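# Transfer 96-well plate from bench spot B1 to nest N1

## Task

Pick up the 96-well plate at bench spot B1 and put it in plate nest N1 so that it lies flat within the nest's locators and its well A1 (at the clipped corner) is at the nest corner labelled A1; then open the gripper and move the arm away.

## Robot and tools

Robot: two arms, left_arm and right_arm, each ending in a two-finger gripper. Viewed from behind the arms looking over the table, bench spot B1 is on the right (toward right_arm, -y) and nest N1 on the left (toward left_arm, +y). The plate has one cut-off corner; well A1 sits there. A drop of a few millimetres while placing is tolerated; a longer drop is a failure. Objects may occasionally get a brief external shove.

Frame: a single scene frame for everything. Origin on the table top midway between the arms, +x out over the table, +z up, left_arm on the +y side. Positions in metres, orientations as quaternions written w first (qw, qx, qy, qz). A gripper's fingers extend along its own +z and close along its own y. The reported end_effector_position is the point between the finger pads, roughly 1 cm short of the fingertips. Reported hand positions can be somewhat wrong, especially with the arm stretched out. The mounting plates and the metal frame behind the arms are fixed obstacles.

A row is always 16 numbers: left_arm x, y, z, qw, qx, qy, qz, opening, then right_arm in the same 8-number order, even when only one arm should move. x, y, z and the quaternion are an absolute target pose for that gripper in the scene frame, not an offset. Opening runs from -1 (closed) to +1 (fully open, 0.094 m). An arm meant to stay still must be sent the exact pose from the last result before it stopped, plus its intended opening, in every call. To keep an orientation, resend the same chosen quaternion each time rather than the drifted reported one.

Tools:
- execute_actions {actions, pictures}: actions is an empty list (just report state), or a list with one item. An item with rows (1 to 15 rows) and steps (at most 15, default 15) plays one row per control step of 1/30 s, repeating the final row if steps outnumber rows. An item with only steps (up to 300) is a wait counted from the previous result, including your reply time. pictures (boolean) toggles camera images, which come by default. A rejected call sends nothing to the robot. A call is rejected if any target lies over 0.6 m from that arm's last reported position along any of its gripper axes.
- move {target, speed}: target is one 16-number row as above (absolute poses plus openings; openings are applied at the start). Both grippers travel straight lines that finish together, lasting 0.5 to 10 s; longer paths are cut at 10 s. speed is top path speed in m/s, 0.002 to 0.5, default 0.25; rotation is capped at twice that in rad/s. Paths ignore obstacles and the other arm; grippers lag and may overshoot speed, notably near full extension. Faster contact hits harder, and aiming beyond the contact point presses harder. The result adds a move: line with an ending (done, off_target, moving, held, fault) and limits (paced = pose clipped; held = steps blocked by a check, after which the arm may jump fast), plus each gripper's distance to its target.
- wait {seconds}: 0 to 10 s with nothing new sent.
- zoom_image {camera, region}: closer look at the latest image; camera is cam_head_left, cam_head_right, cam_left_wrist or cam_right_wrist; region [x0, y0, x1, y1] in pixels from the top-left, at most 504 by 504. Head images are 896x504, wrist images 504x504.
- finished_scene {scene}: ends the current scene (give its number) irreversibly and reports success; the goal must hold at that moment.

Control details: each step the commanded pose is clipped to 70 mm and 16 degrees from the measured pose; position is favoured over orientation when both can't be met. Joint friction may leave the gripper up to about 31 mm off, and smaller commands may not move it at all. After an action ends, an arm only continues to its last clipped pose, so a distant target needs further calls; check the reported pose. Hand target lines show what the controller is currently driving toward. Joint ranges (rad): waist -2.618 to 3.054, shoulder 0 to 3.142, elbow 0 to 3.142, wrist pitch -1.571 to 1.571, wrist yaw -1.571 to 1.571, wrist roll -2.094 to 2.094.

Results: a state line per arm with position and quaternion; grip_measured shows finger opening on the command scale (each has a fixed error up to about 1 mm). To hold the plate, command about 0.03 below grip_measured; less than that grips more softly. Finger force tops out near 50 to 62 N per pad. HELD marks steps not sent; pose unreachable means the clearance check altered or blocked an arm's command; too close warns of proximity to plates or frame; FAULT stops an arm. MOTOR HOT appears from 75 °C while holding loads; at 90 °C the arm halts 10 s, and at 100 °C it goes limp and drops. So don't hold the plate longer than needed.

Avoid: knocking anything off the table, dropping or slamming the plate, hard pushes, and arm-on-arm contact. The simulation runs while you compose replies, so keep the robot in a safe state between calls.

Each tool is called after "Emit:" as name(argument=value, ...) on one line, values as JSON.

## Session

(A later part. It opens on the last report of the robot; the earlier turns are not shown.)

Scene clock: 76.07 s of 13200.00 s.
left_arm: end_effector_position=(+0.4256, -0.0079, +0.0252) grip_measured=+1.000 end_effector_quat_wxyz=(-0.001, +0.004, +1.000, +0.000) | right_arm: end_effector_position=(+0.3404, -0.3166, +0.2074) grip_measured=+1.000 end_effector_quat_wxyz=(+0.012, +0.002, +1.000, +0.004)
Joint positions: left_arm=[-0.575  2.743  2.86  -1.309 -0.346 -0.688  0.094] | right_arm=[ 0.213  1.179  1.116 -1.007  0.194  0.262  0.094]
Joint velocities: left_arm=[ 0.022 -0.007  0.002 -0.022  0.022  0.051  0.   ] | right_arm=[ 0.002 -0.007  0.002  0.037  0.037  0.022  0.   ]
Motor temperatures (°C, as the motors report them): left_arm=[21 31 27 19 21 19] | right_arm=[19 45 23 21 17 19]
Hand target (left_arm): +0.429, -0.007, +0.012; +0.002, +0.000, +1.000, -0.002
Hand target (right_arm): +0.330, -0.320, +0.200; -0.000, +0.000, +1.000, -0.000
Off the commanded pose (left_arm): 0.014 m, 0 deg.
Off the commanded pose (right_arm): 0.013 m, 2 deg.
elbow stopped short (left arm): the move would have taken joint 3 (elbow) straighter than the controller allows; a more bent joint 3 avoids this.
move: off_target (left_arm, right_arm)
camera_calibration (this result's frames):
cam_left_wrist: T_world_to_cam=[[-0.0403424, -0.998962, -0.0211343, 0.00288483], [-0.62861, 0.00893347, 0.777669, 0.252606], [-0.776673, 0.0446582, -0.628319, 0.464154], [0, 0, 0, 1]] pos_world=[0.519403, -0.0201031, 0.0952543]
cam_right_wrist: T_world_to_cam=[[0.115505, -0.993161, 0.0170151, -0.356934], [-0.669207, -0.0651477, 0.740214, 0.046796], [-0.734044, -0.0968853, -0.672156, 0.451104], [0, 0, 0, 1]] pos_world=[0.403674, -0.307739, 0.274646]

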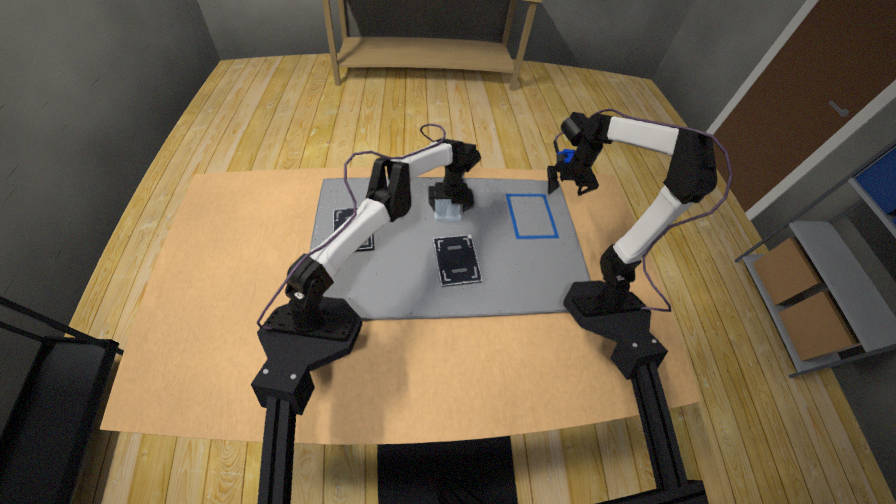

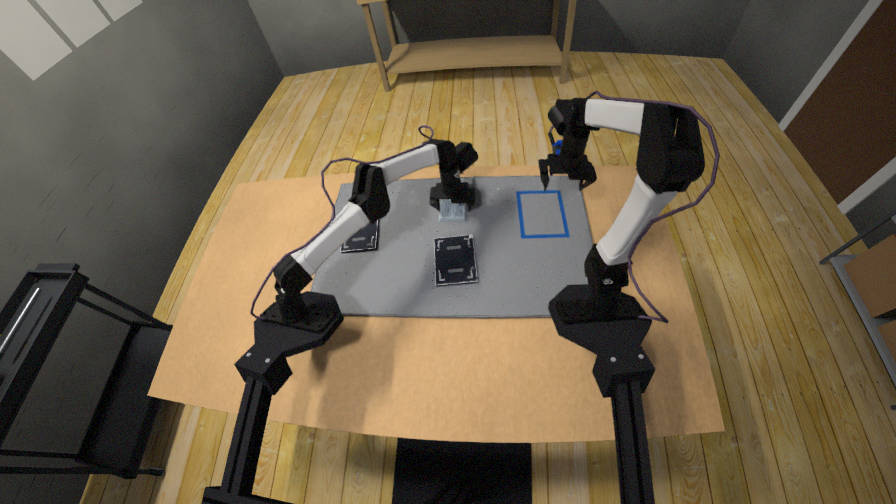

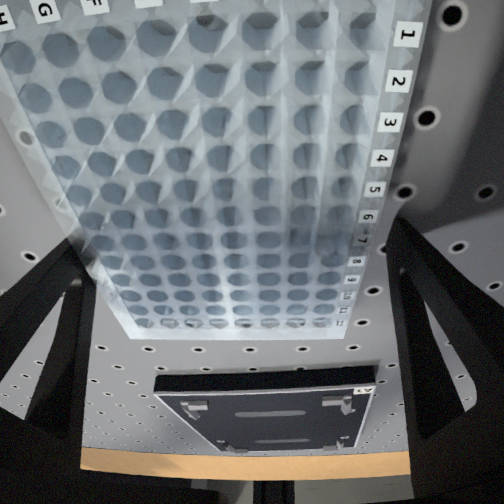

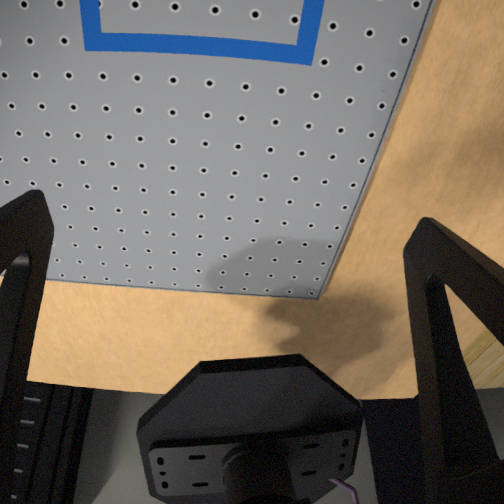

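Emit:
move(target=[0.425,-0.006,0.006,0,0,1,0,1,0.33,-0.32,0.2,0,0,1,0,1], speed=0.02)

Emit:
move(target=[0.425,-0.006,0.015,0,0,1,0,0.72,0.33,-0.32,0.2,0,0,1,0,1], speed=0.02)

Emit:
move(target=[0.42,-0.004,0.10,0,0,1,0,0.72,0.33,-0.32,0.2,0,0,1,0,1], speed=0.1)

Emit:
move(target=[0.36,0.30,0.13,0,0,1,0,0.72,0.33,-0.32,0.2,0,0,1,0,1], speed=0.2)

Scene clock: 82.00 s of 13200.00 s.
left_arm: end_effector_position=(+0.4282, -0.0111, +0.0242) grip_measured=+1.000 end_effector_quat_wxyz=(+0.004, +0.001, +1.000, -0.006) | right_arm: end_effector_position=(+0.3404, -0.3166, +0.2074) grip_measured=+1.000 end_effector_quat_wxyz=(+0.012, +0.002, +1.000, +0.004)
Joint positions: left_arm=[-0.575  2.743  2.856 -1.287 -0.343 -0.687  0.094] | right_arm=[ 0.213  1.179  1.116 -1.007  0.194  0.262  0.094]
Joint velocities: left_arm=[-0.022  0.002 -0.002  0.022  0.022 -0.022  0.   ] | right_arm=[ 0.002 -0.007 -0.012  0.022  0.037 -0.066  0.   ]
Motor temperatures (°C, as the motors report them): left_arm=[21 33 27 19 21 19] | right_arm=[19 44 23 21 17 19]
Hand target (left_arm): +0.425, -0.006, +0.006; -0.003, -0.000, +1.000, +0.003
Hand target (right_arm): +0.330, -0.320, +0.200; -0.000, +0.000, +1.000, -0.000
Off the commanded pose (left_arm): 0.019 m, 1 deg.
Off the commanded pose (right_arm): 0.013 m, 2 deg.
After step 90, 1.73 s passed at rest.
move: off_target (left_arm, right_arm)
camera_calibration (this result's frames):
cam_left_wrist: T_world_to_cam=[[-0.034607, -0.999361, -0.00894284, -0.00306034], [-0.637176, 0.0151694, 0.770569, 0.259013], [-0.769941, 0.0323653, -0.637294, 0.462866], [0, 0, 0, 1]] pos_world=[0.52131, -0.0219682, 0.0953665]
cam_right_wrist: T_world_to_cam=[[0.115505, -0.993161, 0.0170151, -0.356934], [-0.669207, -0.0651477, 0.740214, 0.046796], [-0.734044, -0.0968853, -0.672156, 0.451104], [0, 0, 0, 1]] pos_world=[0.403674, -0.307739, 0.274646]

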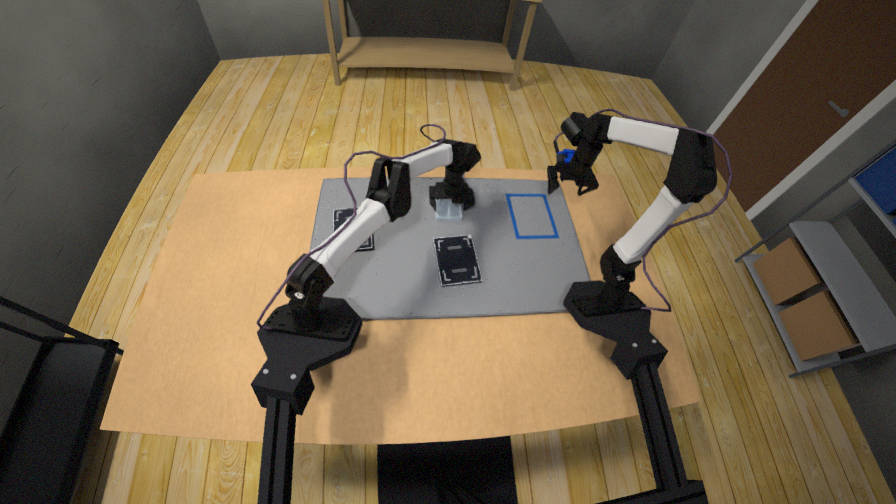

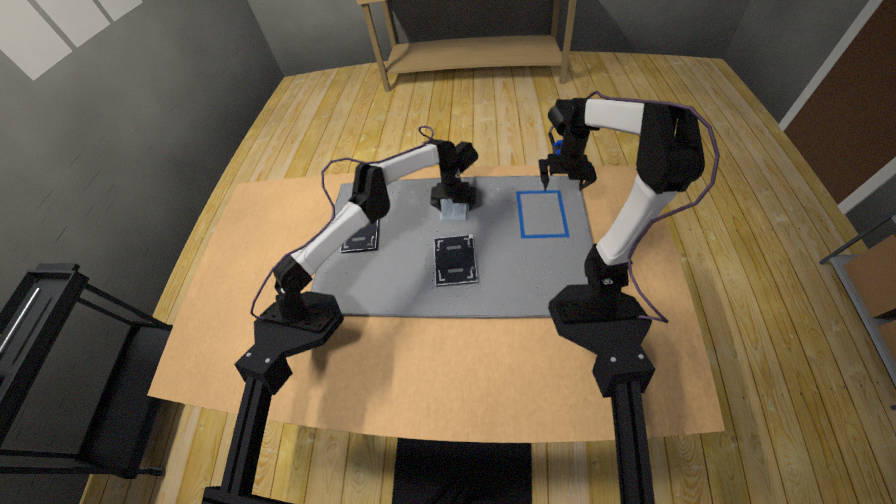

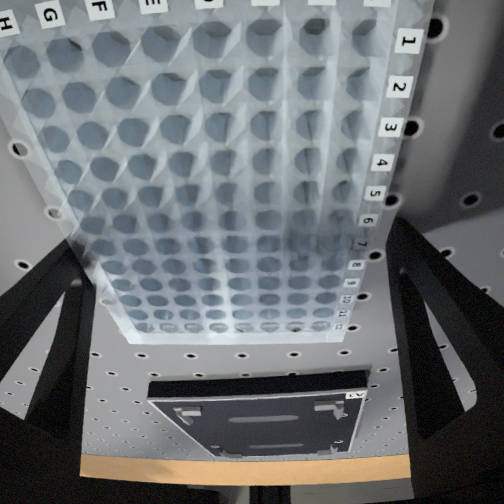

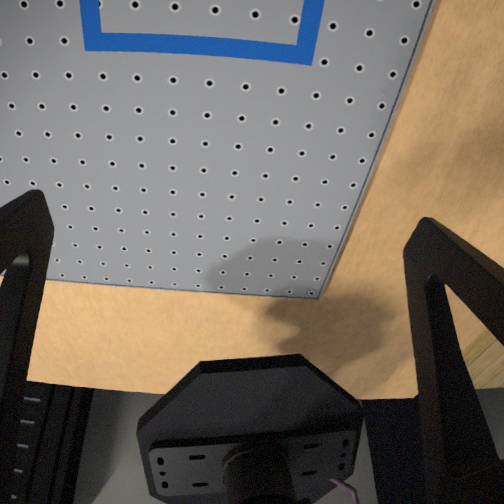

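Scene clock: 82.90 s of 13200.00 s.
left_arm: end_effector_position=(+0.4282, -0.0114, +0.0244) grip_measured=+0.779 end_effector_quat_wxyz=(+0.004, +0.001, +1.000, -0.007) | right_arm: end_effector_position=(+0.3404, -0.3166, +0.2074) grip_measured=+1.000 end_effector_quat_wxyz=(+0.012, +0.002, +1.000, +0.004)
Joint positions: left_arm=[-0.575  2.743  2.856 -1.287 -0.342 -0.687  0.084] | right_arm=[ 0.213  1.179  1.116 -1.007  0.194  0.262  0.094]
Joint velocities: left_arm=[-0.012 -0.002  0.002  0.007 -0.007  0.022 -0.001] | right_arm=[-0.022 -0.002  0.007 -0.007  0.037 -0.051  0.   ]
Motor temperatures (°C, as the motors report them): left_arm=[21 33 27 19 21 19] | right_arm=[19 44 23 21 17 19]
Hand target (left_arm): +0.425, -0.006, +0.015; -0.003, -0.000, +1.000, +0.002
Hand target (right_arm): +0.330, -0.320, +0.200; -0.000, +0.000, +1.000, -0.000
Off the commanded pose (left_arm): 0.011 m, 1 deg.
Off the commanded pose (right_arm): 0.013 m, 2 deg.
move: off_target (left_arm, right_arm)
camera_calibration (this result's frames):
cam_left_wrist: T_world_to_cam=[[-0.0343732, -0.999382, -0.00729274, -0.00346442], [-0.636857, 0.0162796, 0.77081, 0.258752], [-0.770215, 0.0311397, -0.637023, 0.463104], [0, 0, 0, 1]] pos_world=[0.521358, -0.0220955, 0.0955341]
cam_right_wrist: T_world_to_cam=[[0.115505, -0.993161, 0.0170151, -0.356934], [-0.669207, -0.0651477, 0.740214, 0.046796], [-0.734044, -0.0968853, -0.672156, 0.451104], [0, 0, 0, 1]] pos_world=[0.403674, -0.307739, 0.274646]

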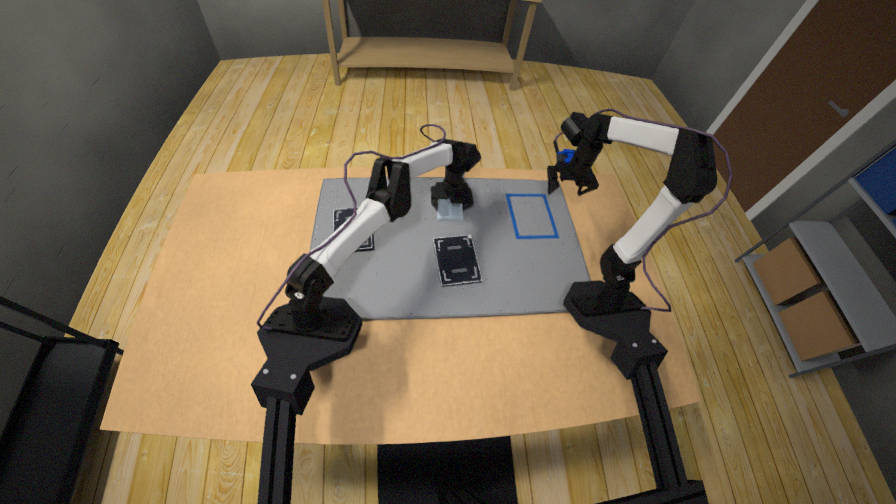

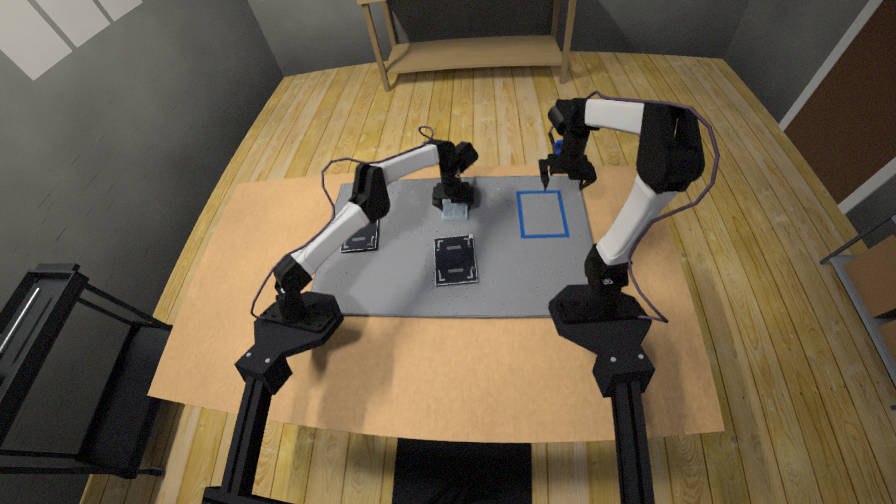

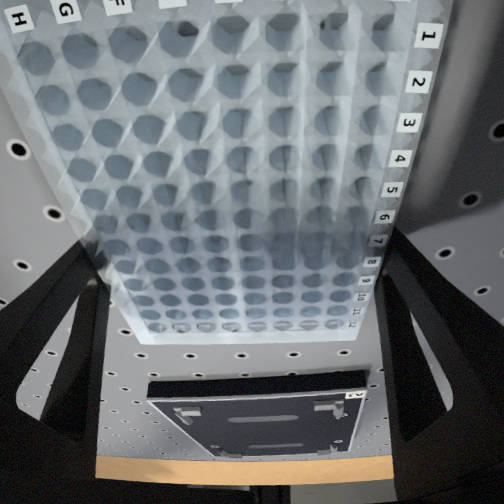

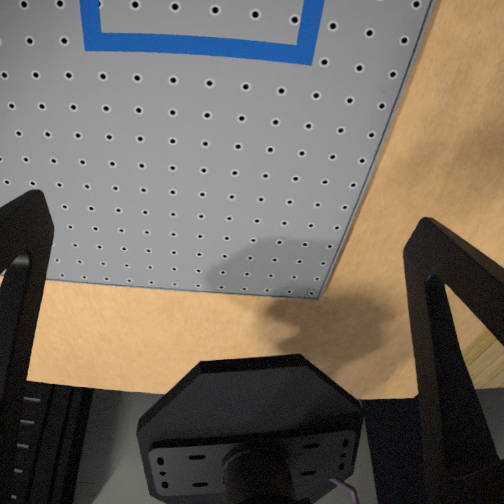

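Scene clock: 84.20 s of 13200.00 s.
left_arm: end_effector_position=(+0.4237, -0.0051, +0.0936) grip_measured=+0.779 end_effector_quat_wxyz=(+0.001, -0.001, +1.000, -0.004) | right_arm: end_effector_position=(+0.3404, -0.3166, +0.2074) grip_measured=+1.000 end_effector_quat_wxyz=(+0.012, +0.002, +1.000, +0.004)
Joint positions: left_arm=[-0.619  2.615  2.856 -1.438 -0.358 -0.737  0.084] | right_arm=[ 0.213  1.179  1.116 -1.007  0.194  0.262  0.094]
Joint velocities: left_arm=[-0.002 -0.017 -0.017 -0.022  0.037 -0.037  0.001] | right_arm=[-0.007 -0.002 -0.007 -0.007 -0.066  0.007  0.   ]
Motor temperatures (°C, as the motors report them): left_arm=[21 34 27 19 21 19] | right_arm=[19 44 23 21 17 19]
Hand target (left_arm): +0.421, -0.004, +0.100; -0.000, +0.000, +1.000, +0.001
Hand target (right_arm): +0.330, -0.320, +0.200; -0.000, +0.000, +1.000, -0.000
Off the commanded pose (left_arm): 0.007 m, 1 deg.
Off the commanded pose (right_arm): 0.013 m, 2 deg.
move: off_target (right_arm)
camera_calibration (this result's frames):
cam_left_wrist: T_world_to_cam=[[-0.03049, -0.999463, -0.0120137, 0.0019549], [-0.631604, 0.00994965, 0.775228, 0.199716], [-0.774692, 0.0312246, -0.631568, 0.504852], [0, 0, 0, 1]] pos_world=[0.517306, -0.0157971, 0.164047]
cam_right_wrist: T_world_to_cam=[[0.115505, -0.993161, 0.0170151, -0.356934], [-0.669207, -0.0651477, 0.740214, 0.046796], [-0.734044, -0.0968853, -0.672156, 0.451104], [0, 0, 0, 1]] pos_world=[0.403674, -0.307739, 0.274646]

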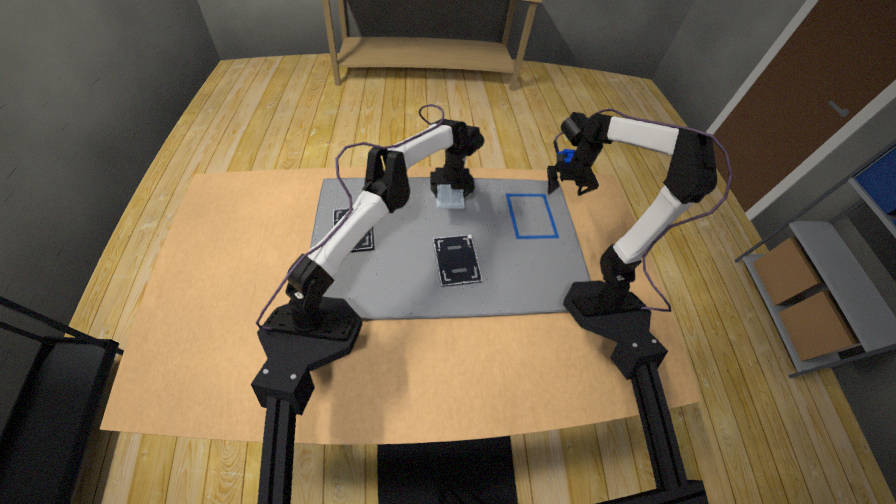

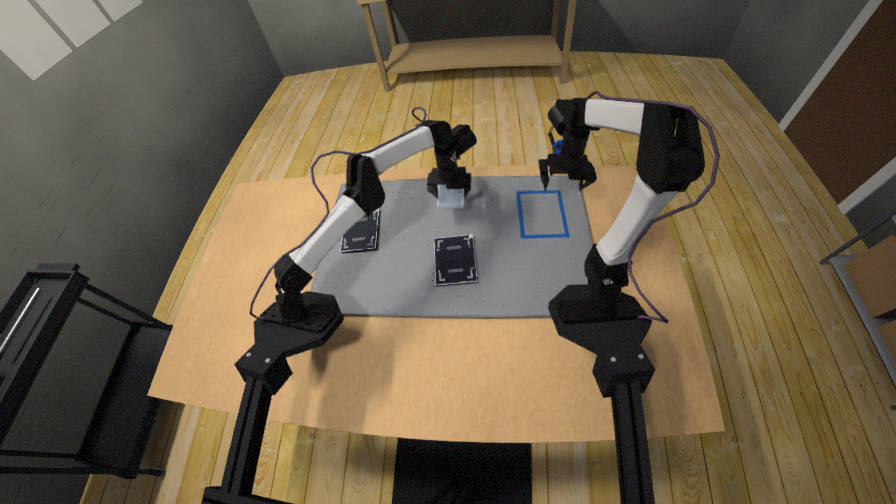

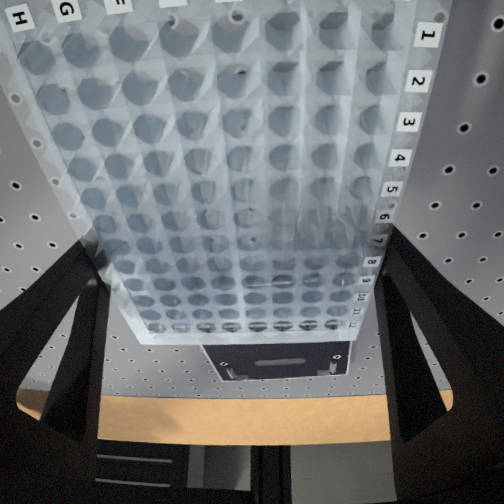

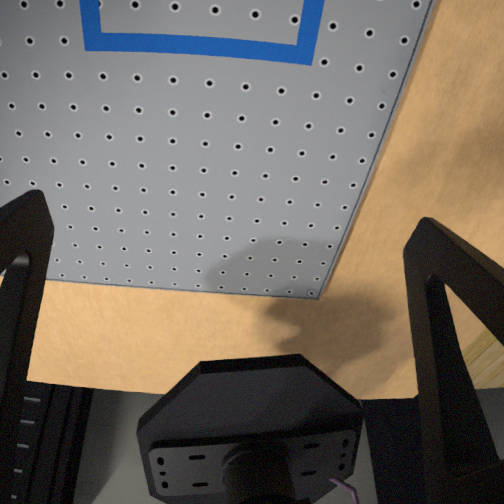

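Scene clock: 86.40 s of 13200.00 s.
left_arm: end_effector_position=(+0.3649, +0.2996, +0.1293) grip_measured=+0.779 end_effector_quat_wxyz=(-0.008, -0.004, +1.000, +0.002) | right_arm: end_effector_position=(+0.3404, -0.3166, +0.2074) grip_measured=+1.000 end_effector_quat_wxyz=(+0.012, +0.002, +1.000, +0.004)
Joint positions: left_arm=[-0.016  1.489  1.202 -0.799 -0.104 -0.186  0.084] | right_arm=[ 0.213  1.179  1.116 -1.007  0.194  0.262  0.094]
Joint velocities: left_arm=[-0.002  0.007  0.002  0.022  0.037  0.022 -0.   ] | right_arm=[ 0.007 -0.002 -0.012  0.007  0.022  0.007  0.   ]
Motor temperatures (°C, as the motors report them): left_arm=[21 34 27 19 21 19] | right_arm=[19 43 23 21 17 19]
Hand target (left_arm): +0.366, +0.299, +0.131; +0.001, -0.002, +1.000, -0.004
Hand target (right_arm): +0.330, -0.320, +0.200; -0.000, +0.000, +1.000, -0.000
Off the commanded pose (left_arm): 0.005 m, 1 deg.
Off the commanded pose (right_arm): 0.013 m, 2 deg.
move: off_target (right_arm)
camera_calibration (this result's frames):
cam_left_wrist: T_world_to_cam=[[-0.024383, -0.999416, -0.023924, 0.304492], [-0.618602, -0.00371572, 0.785696, 0.129865], [-0.785326, 0.0339571, -0.618151, 0.473725], [0, 0, 0, 1]] pos_world=[0.459788, 0.28871, 0.198084]
cam_right_wrist: T_world_to_cam=[[0.115505, -0.993161, 0.0170151, -0.356934], [-0.669207, -0.0651477, 0.740214, 0.046796], [-0.734044, -0.0968853, -0.672156, 0.451104], [0, 0, 0, 1]] pos_world=[0.403674, -0.307739, 0.274646]

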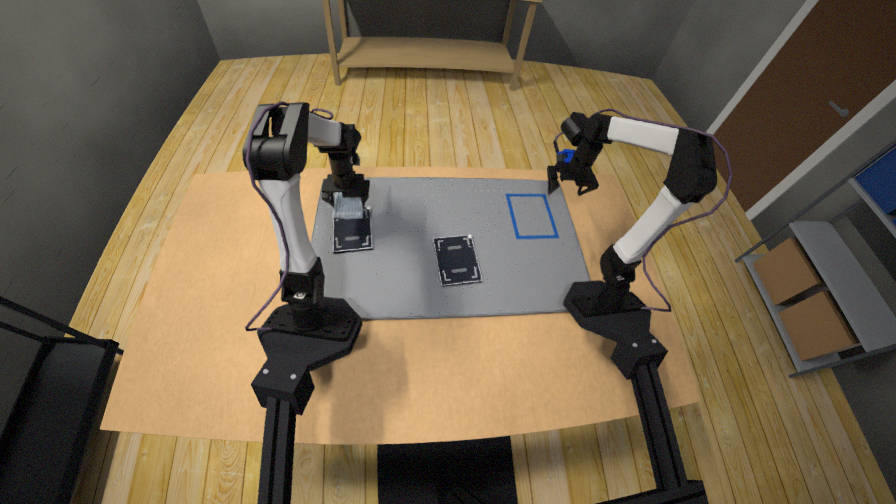

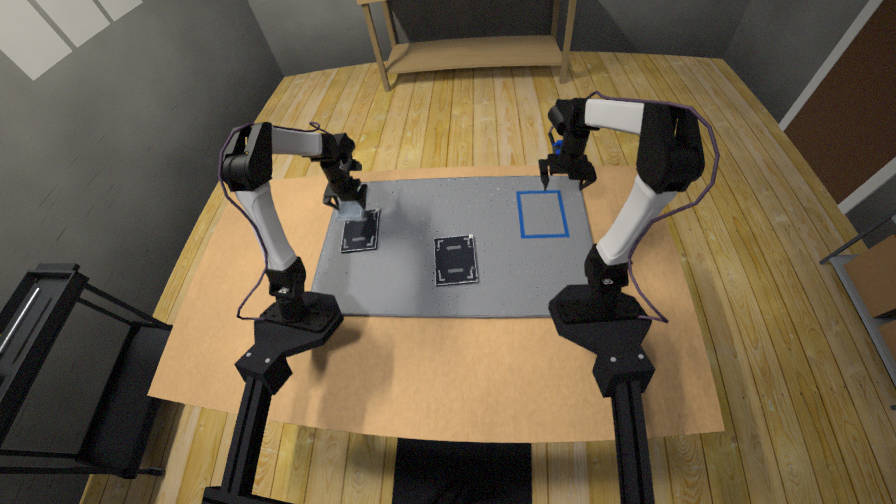

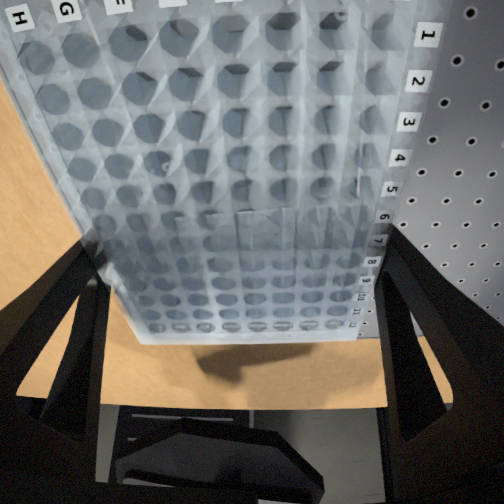

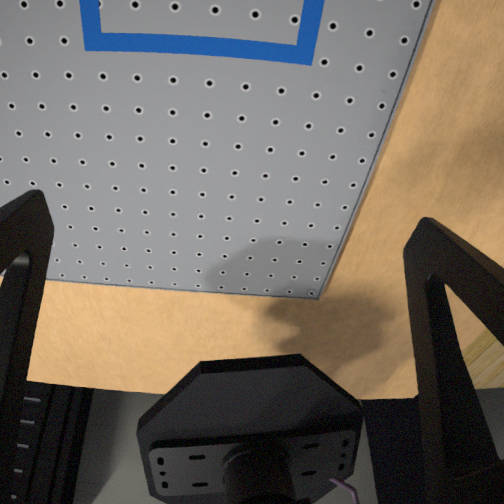

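Emit:
move(target=[0.345,0.296,0.06,0,-0.058,0.998,0,0.72,0.33,-0.32,0.2,0,0,1,0,1], speed=0.06)

Emit:
zoom_image(camera="cam_head_left", region=[300,170,420,270])

Scene clock: 93.23 s of 13200.00 s.
left_arm: end_effector_position=(+0.3481, +0.2956, +0.0652) grip_measured=+0.779 end_effector_quat_wxyz=(+0.002, -0.053, +0.999, -0.001) | right_arm: end_effector_position=(+0.3404, -0.3166, +0.2074) grip_measured=+1.000 end_effector_quat_wxyz=(+0.012, +0.002, +1.000, +0.004)
Joint positions: left_arm=[-0.016  1.585  1.026 -0.508 -0.102 -0.282  0.084] | right_arm=[ 0.213  1.179  1.116 -1.007  0.194  0.262  0.094]
Joint velocities: left_arm=[ 0.007 -0.012 -0.007 -0.037 -0.022 -0.007  0.   ] | right_arm=[ 0.007 -0.022 -0.002  0.051 -0.051  0.051  0.   ]
Motor temperatures (°C, as the motors report them): left_arm=[21 34 27 19 21 19] | right_arm=[19 42 23 21 17 19]
Hand target (left_arm): +0.345, +0.296, +0.060; -0.000, -0.058, +0.998, -0.000
Hand target (right_arm): +0.330, -0.320, +0.200; -0.000, +0.000, +1.000, -0.000
Off the commanded pose (left_arm): 0.006 m, 1 deg.
Off the commanded pose (right_arm): 0.013 m, 2 deg.
After step 90, 2.13 s passed at rest.
move: off_target (right_arm)
camera_calibration (this result's frames):
cam_left_wrist: T_world_to_cam=[[0.0736948, -0.997097, -0.0191472, 0.2634], [-0.630149, -0.0614377, 0.77404, 0.191665], [-0.77297, -0.0449772, -0.632847, 0.441047], [0, 0, 0, 1]] pos_world=[0.442282, 0.294248, 0.135802]
cam_right_wrist: T_world_to_cam=[[0.115505, -0.993161, 0.0170151, -0.356934], [-0.669207, -0.0651477, 0.740214, 0.046796], [-0.734044, -0.0968853, -0.672156, 0.451104], [0, 0, 0, 1]] pos_world=[0.403674, -0.307739, 0.274646]

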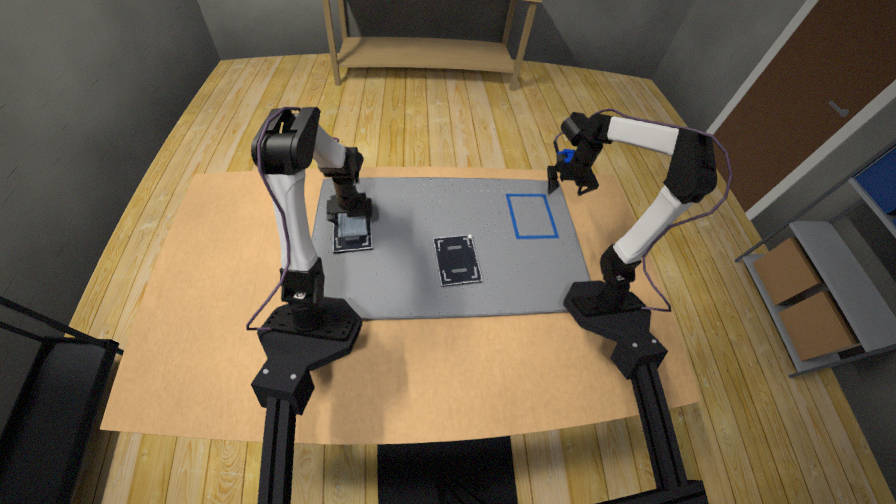

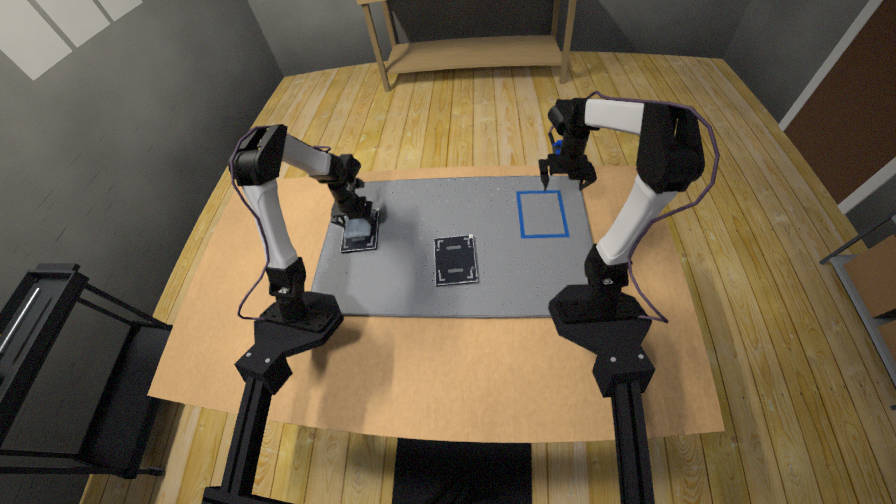

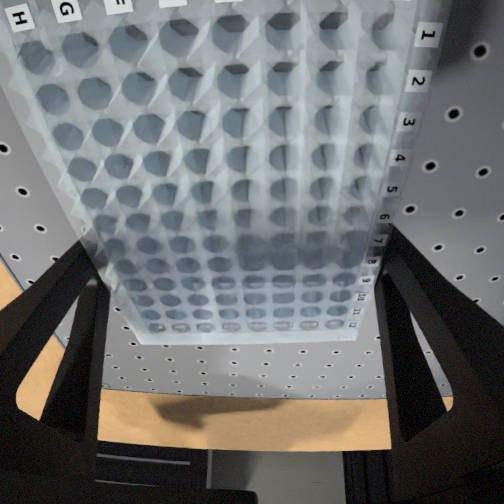

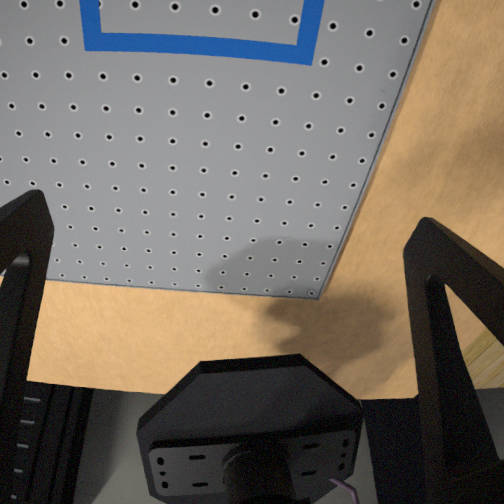

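Region (300, 170, 420, 270) of cam_head_left's 896x504 image, scaled by 4.200, with more detail than that image has.

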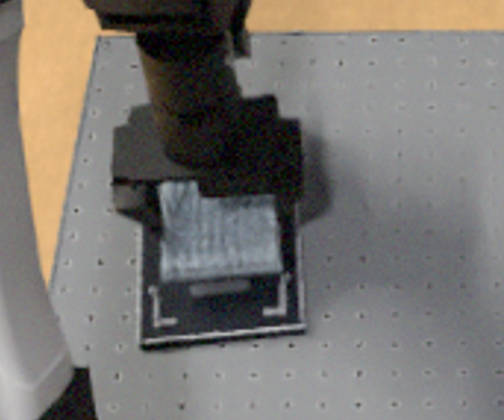

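Emit:
move(target=[0.335,0.301,0.036,0,-0.058,0.998,0,0.72,0.33,-0.32,0.2,0,0,1,0,1], speed=0.02)

Emit:
zoom_image(camera="cam_head_left", region=[300,170,420,270])

Scene clock: 103.27 s of 13200.00 s.
left_arm: end_effector_position=(+0.3391, +0.2989, +0.0424) grip_measured=+0.779 end_effector_quat_wxyz=(+0.003, -0.058, +0.998, +0.001) | right_arm: end_effector_position=(+0.3404, -0.3166, +0.2074) grip_measured=+1.000 end_effector_quat_wxyz=(+0.012, +0.002, +1.000, +0.004)
Joint positions: left_arm=[-0.005  1.628  0.966 -0.401 -0.102 -0.282  0.084] | right_arm=[ 0.213  1.179  1.116 -1.007  0.194  0.262  0.094]
Joint velocities: left_arm=[-0.022 -0.007  0.002 -0.051 -0.037 -0.022 -0.   ] | right_arm=[-0.002 -0.007 -0.007 -0.037  0.022 -0.022  0.   ]
Motor temperatures (°C, as the motors report them): left_arm=[21 33 26 19 21 19] | right_arm=[18 41 23 21 17 19]
Hand target (left_arm): +0.335, +0.301, +0.036; +0.000, -0.058, +0.998, +0.000
Hand target (right_arm): +0.330, -0.320, +0.200; -0.000, +0.000, +1.000, -0.000
Off the commanded pose (left_arm): 0.008 m, 0 deg.
Off the commanded pose (right_arm): 0.013 m, 2 deg.
After step 90, 5.17 s passed at rest.
move: off_target (right_arm)
camera_calibration (this result's frames):
cam_left_wrist: T_world_to_cam=[[0.0834499, -0.996239, -0.023312, 0.263462], [-0.632068, -0.0710018, 0.771654, 0.2075], [-0.770407, -0.0496597, -0.635616, 0.420452], [0, 0, 0, 1]] pos_world=[0.433088, 0.298084, 0.113269]
cam_right_wrist: T_world_to_cam=[[0.115505, -0.993161, 0.0170151, -0.356934], [-0.669207, -0.0651477, 0.740214, 0.046796], [-0.734044, -0.0968853, -0.672156, 0.451104], [0, 0, 0, 1]] pos_world=[0.403674, -0.307739, 0.274646]

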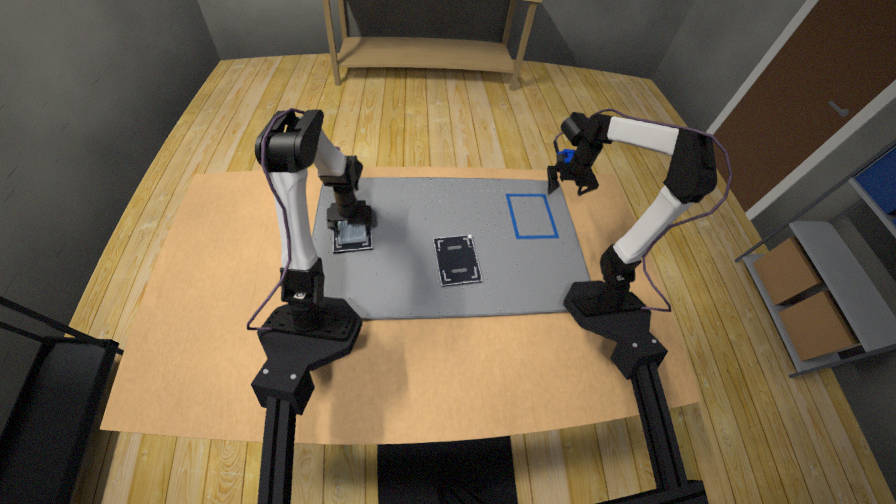

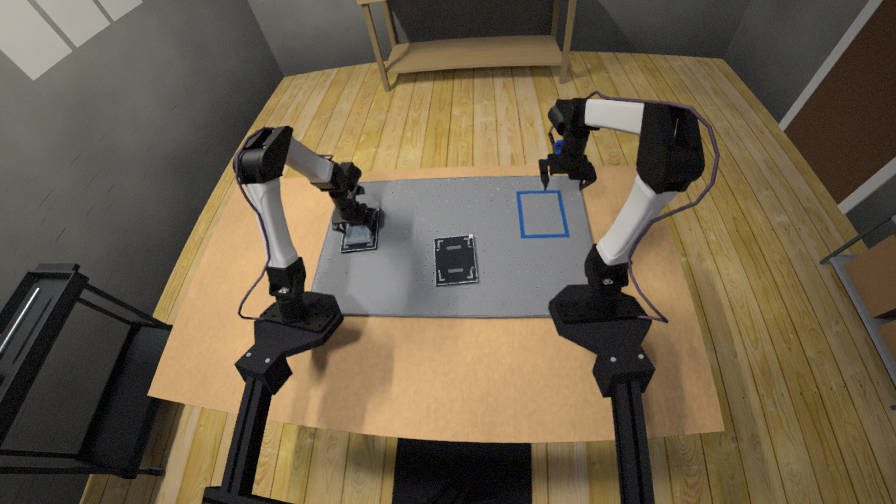

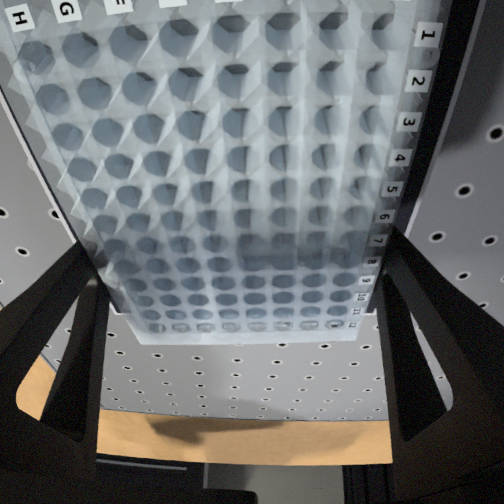

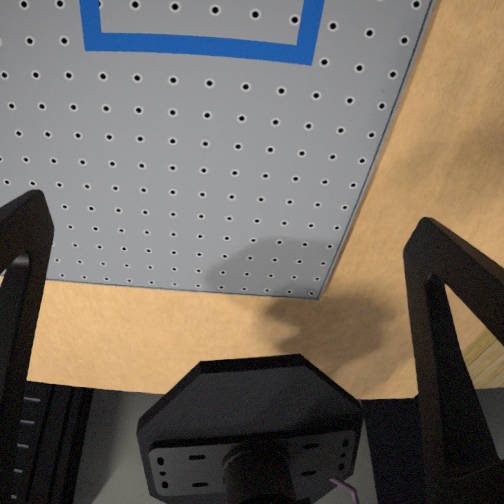

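Region (300, 170, 420, 270) of cam_head_left's 896x504 image, scaled by 4.200, with more detail than that image has.

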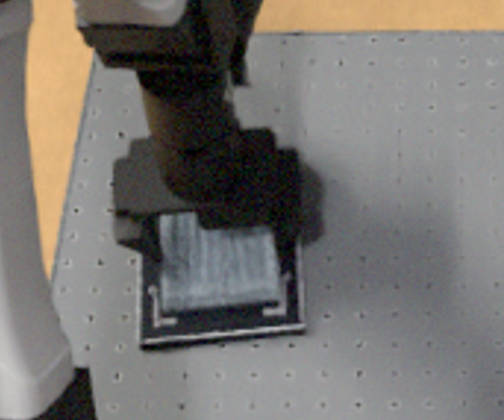

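Emit:
move(target=[0.335,0.299,0.02,0,-0.058,0.998,0,0.72,0.33,-0.32,0.2,0,0,1,0,1], speed=0.01)

Emit:
zoom_image(camera="cam_head_left", region=[310,190,400,265])

Scene clock: 109.70 s of 13200.00 s.
left_arm: end_effector_position=(+0.3390, +0.2983, +0.0368) grip_measured=+0.779 end_effector_quat_wxyz=(+0.003, -0.058, +0.998, +0.001) | right_arm: end_effector_position=(+0.3404, -0.3166, +0.2074) grip_measured=+1.000 end_effector_quat_wxyz=(+0.012, +0.002, +1.000, +0.004)
Joint positions: left_arm=[-0.005  1.647  0.966 -0.384 -0.102 -0.282  0.084] | right_arm=[ 0.213  1.179  1.116 -1.007  0.194  0.262  0.094]
Joint velocities: left_arm=[ 0.007 -0.002  0.007  0.051  0.007 -0.007 -0.   ] | right_arm=[-0.002  0.002 -0.012 -0.037  0.007 -0.051  0.   ]
Motor temperatures (°C, as the motors report them): left_arm=[21 32 26 20 21 19] | right_arm=[18 41 23 21 17 19]
Hand target (left_arm): +0.334, +0.299, +0.021; -0.001, -0.058, +0.998, +0.000
Hand target (right_arm): +0.330, -0.320, +0.200; -0.000, +0.000, +1.000, -0.000
Off the commanded pose (left_arm): 0.017 m, 0 deg.
Off the commanded pose (right_arm): 0.013 m, 2 deg.
After step 90, 0.90 s passed at rest.
move: off_target (left_arm, right_arm)
camera_calibration (this result's frames):
cam_left_wrist: T_world_to_cam=[[0.0832626, -0.996255, -0.0233186, 0.262807], [-0.630873, -0.0708105, 0.772648, 0.211181], [-0.771405, -0.0496216, -0.634406, 0.417104], [0, 0, 0, 1]] pos_world=[0.433103, 0.297474, 0.107574]
cam_right_wrist: T_world_to_cam=[[0.115505, -0.993161, 0.0170151, -0.356934], [-0.669207, -0.0651477, 0.740214, 0.046796], [-0.734044, -0.0968853, -0.672156, 0.451104], [0, 0, 0, 1]] pos_world=[0.403674, -0.307739, 0.274646]

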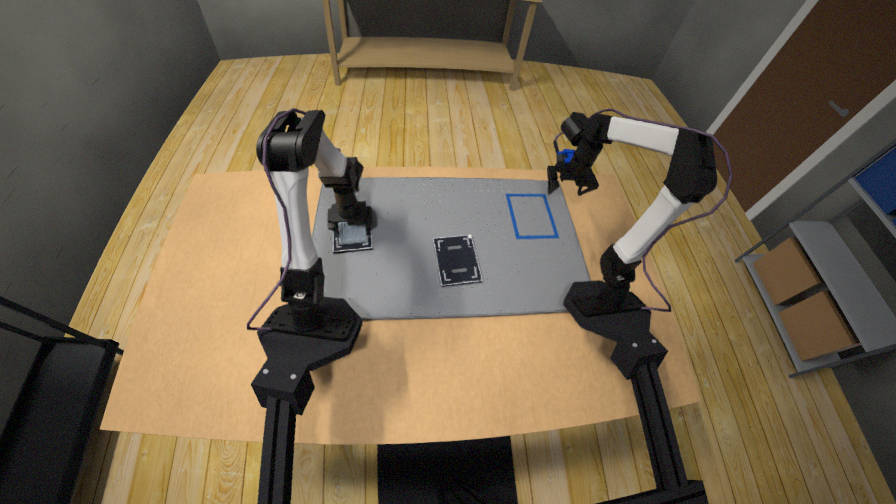

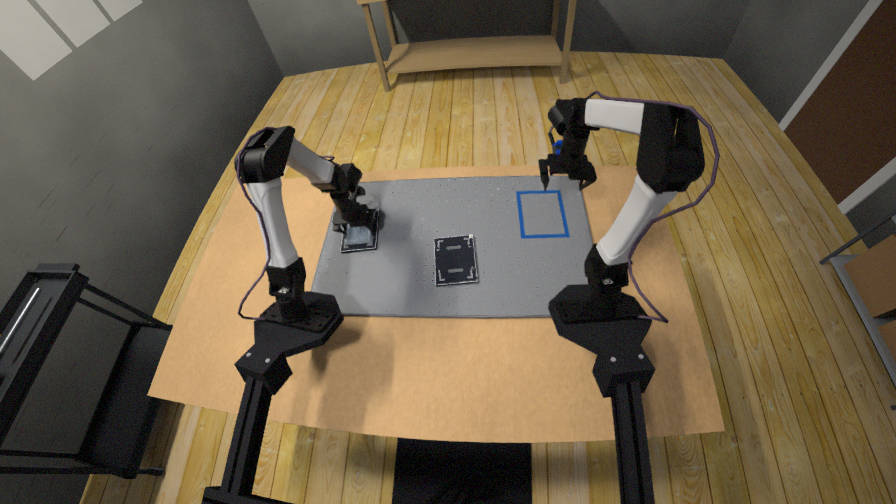

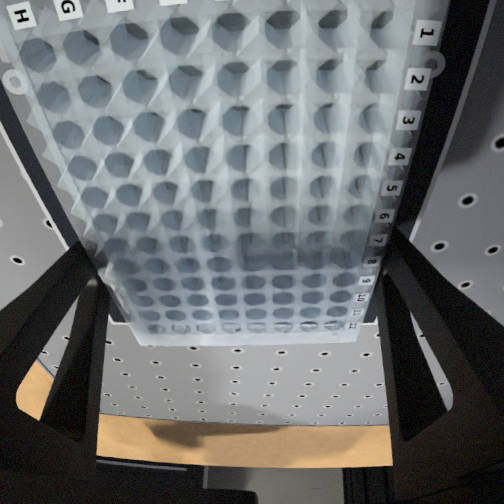

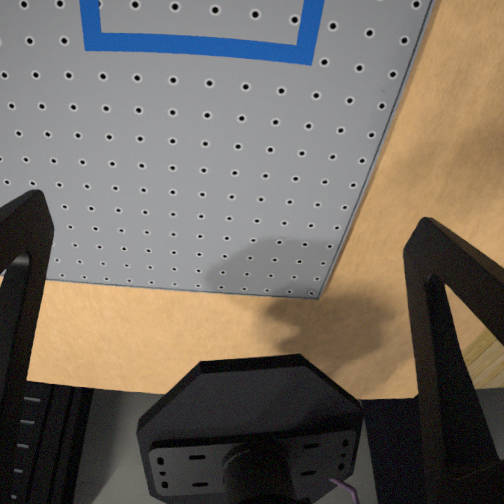

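Region (310, 190, 400, 265) of cam_head_left's 896x504 image, scaled by 5.600, with more detail than that image has.

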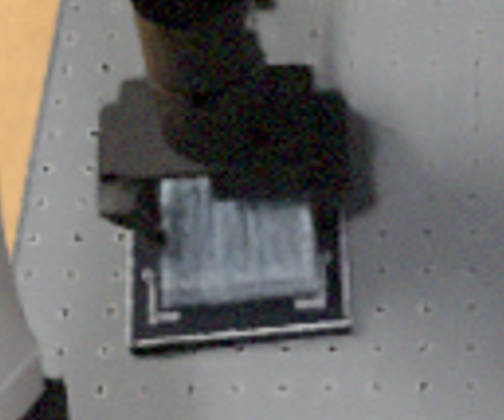

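Emit:
move(target=[0.335,0.308,0.025,0,-0.058,0.998,0,0.72,0.33,-0.32,0.2,0,0,1,0,1], speed=0.005)

Emit:
zoom_image(camera="cam_head_left", region=[310,190,400,265])

Scene clock: 118.20 s of 13200.00 s.
left_arm: end_effector_position=(+0.3394, +0.3007, +0.0345) grip_measured=+0.779 end_effector_quat_wxyz=(-0.000, -0.053, +0.999, -0.010) | right_arm: end_effector_position=(+0.3404, -0.3166, +0.2074) grip_measured=+1.000 end_effector_quat_wxyz=(+0.012, +0.002, +1.000, +0.004)
Joint positions: left_arm=[ 0.017  1.653  0.966 -0.377 -0.068 -0.254  0.084] | right_arm=[ 0.213  1.179  1.116 -1.007  0.194  0.262  0.094]
Joint velocities: left_arm=[ 0.017  0.007 -0.007  0.007  0.022 -0.066  0.001] | right_arm=[-0.012 -0.012 -0.022  0.007  0.037  0.007  0.   ]
Motor temperatures (°C, as the motors report them): left_arm=[21 31 26 20 21 19] | right_arm=[18 40 23 21 17 19]
Hand target (left_arm): +0.335, +0.308, +0.026; -0.000, -0.058, +0.998, -0.000
Hand target (right_arm): +0.330, -0.320, +0.200; -0.000, +0.000, +1.000, -0.000
Off the commanded pose (left_arm): 0.013 m, 1 deg.
Off the commanded pose (right_arm): 0.013 m, 2 deg.
After step 90, 2.10 s passed at rest.
move: off_target (left_arm, right_arm)
camera_calibration (this result's frames):
cam_left_wrist: T_world_to_cam=[[0.0734922, -0.997296, -0.000589021, 0.268011], [-0.627981, -0.0467357, 0.776824, 0.205068], [-0.77475, -0.0567206, -0.629718, 0.419135], [0, 0, 0, 1]] pos_world=[0.433807, 0.300644, 0.104793]
cam_right_wrist: T_world_to_cam=[[0.115505, -0.993161, 0.0170151, -0.356934], [-0.669207, -0.0651477, 0.740214, 0.046796], [-0.734044, -0.0968853, -0.672156, 0.451104], [0, 0, 0, 1]] pos_world=[0.403674, -0.307739, 0.274646]

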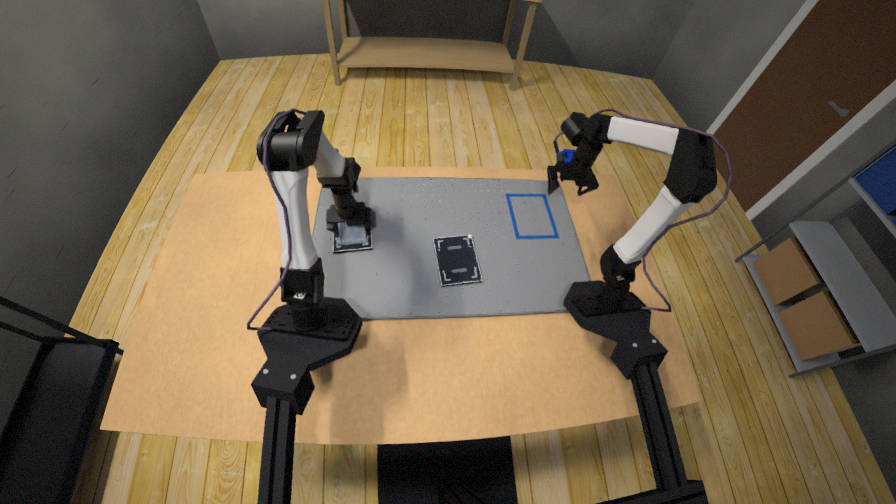

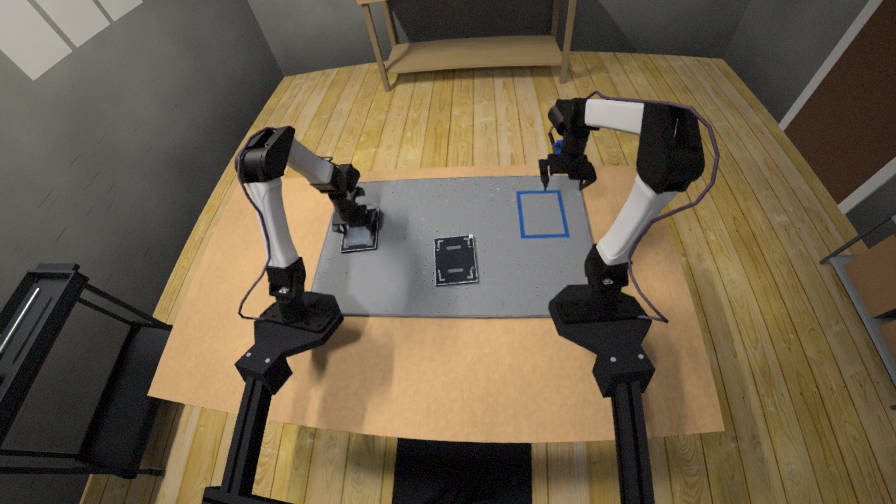

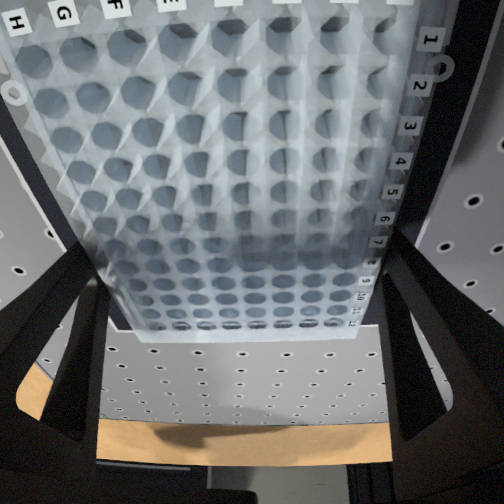

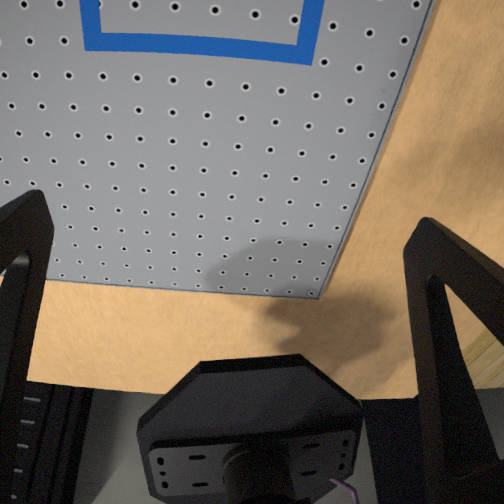

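Region (310, 190, 400, 265) of cam_head_left's 896x504 image, scaled by 5.600, with more detail than that image has.

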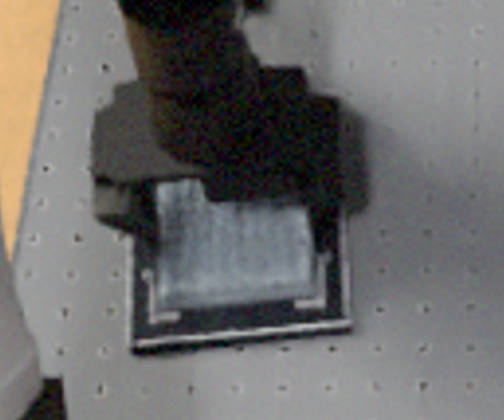

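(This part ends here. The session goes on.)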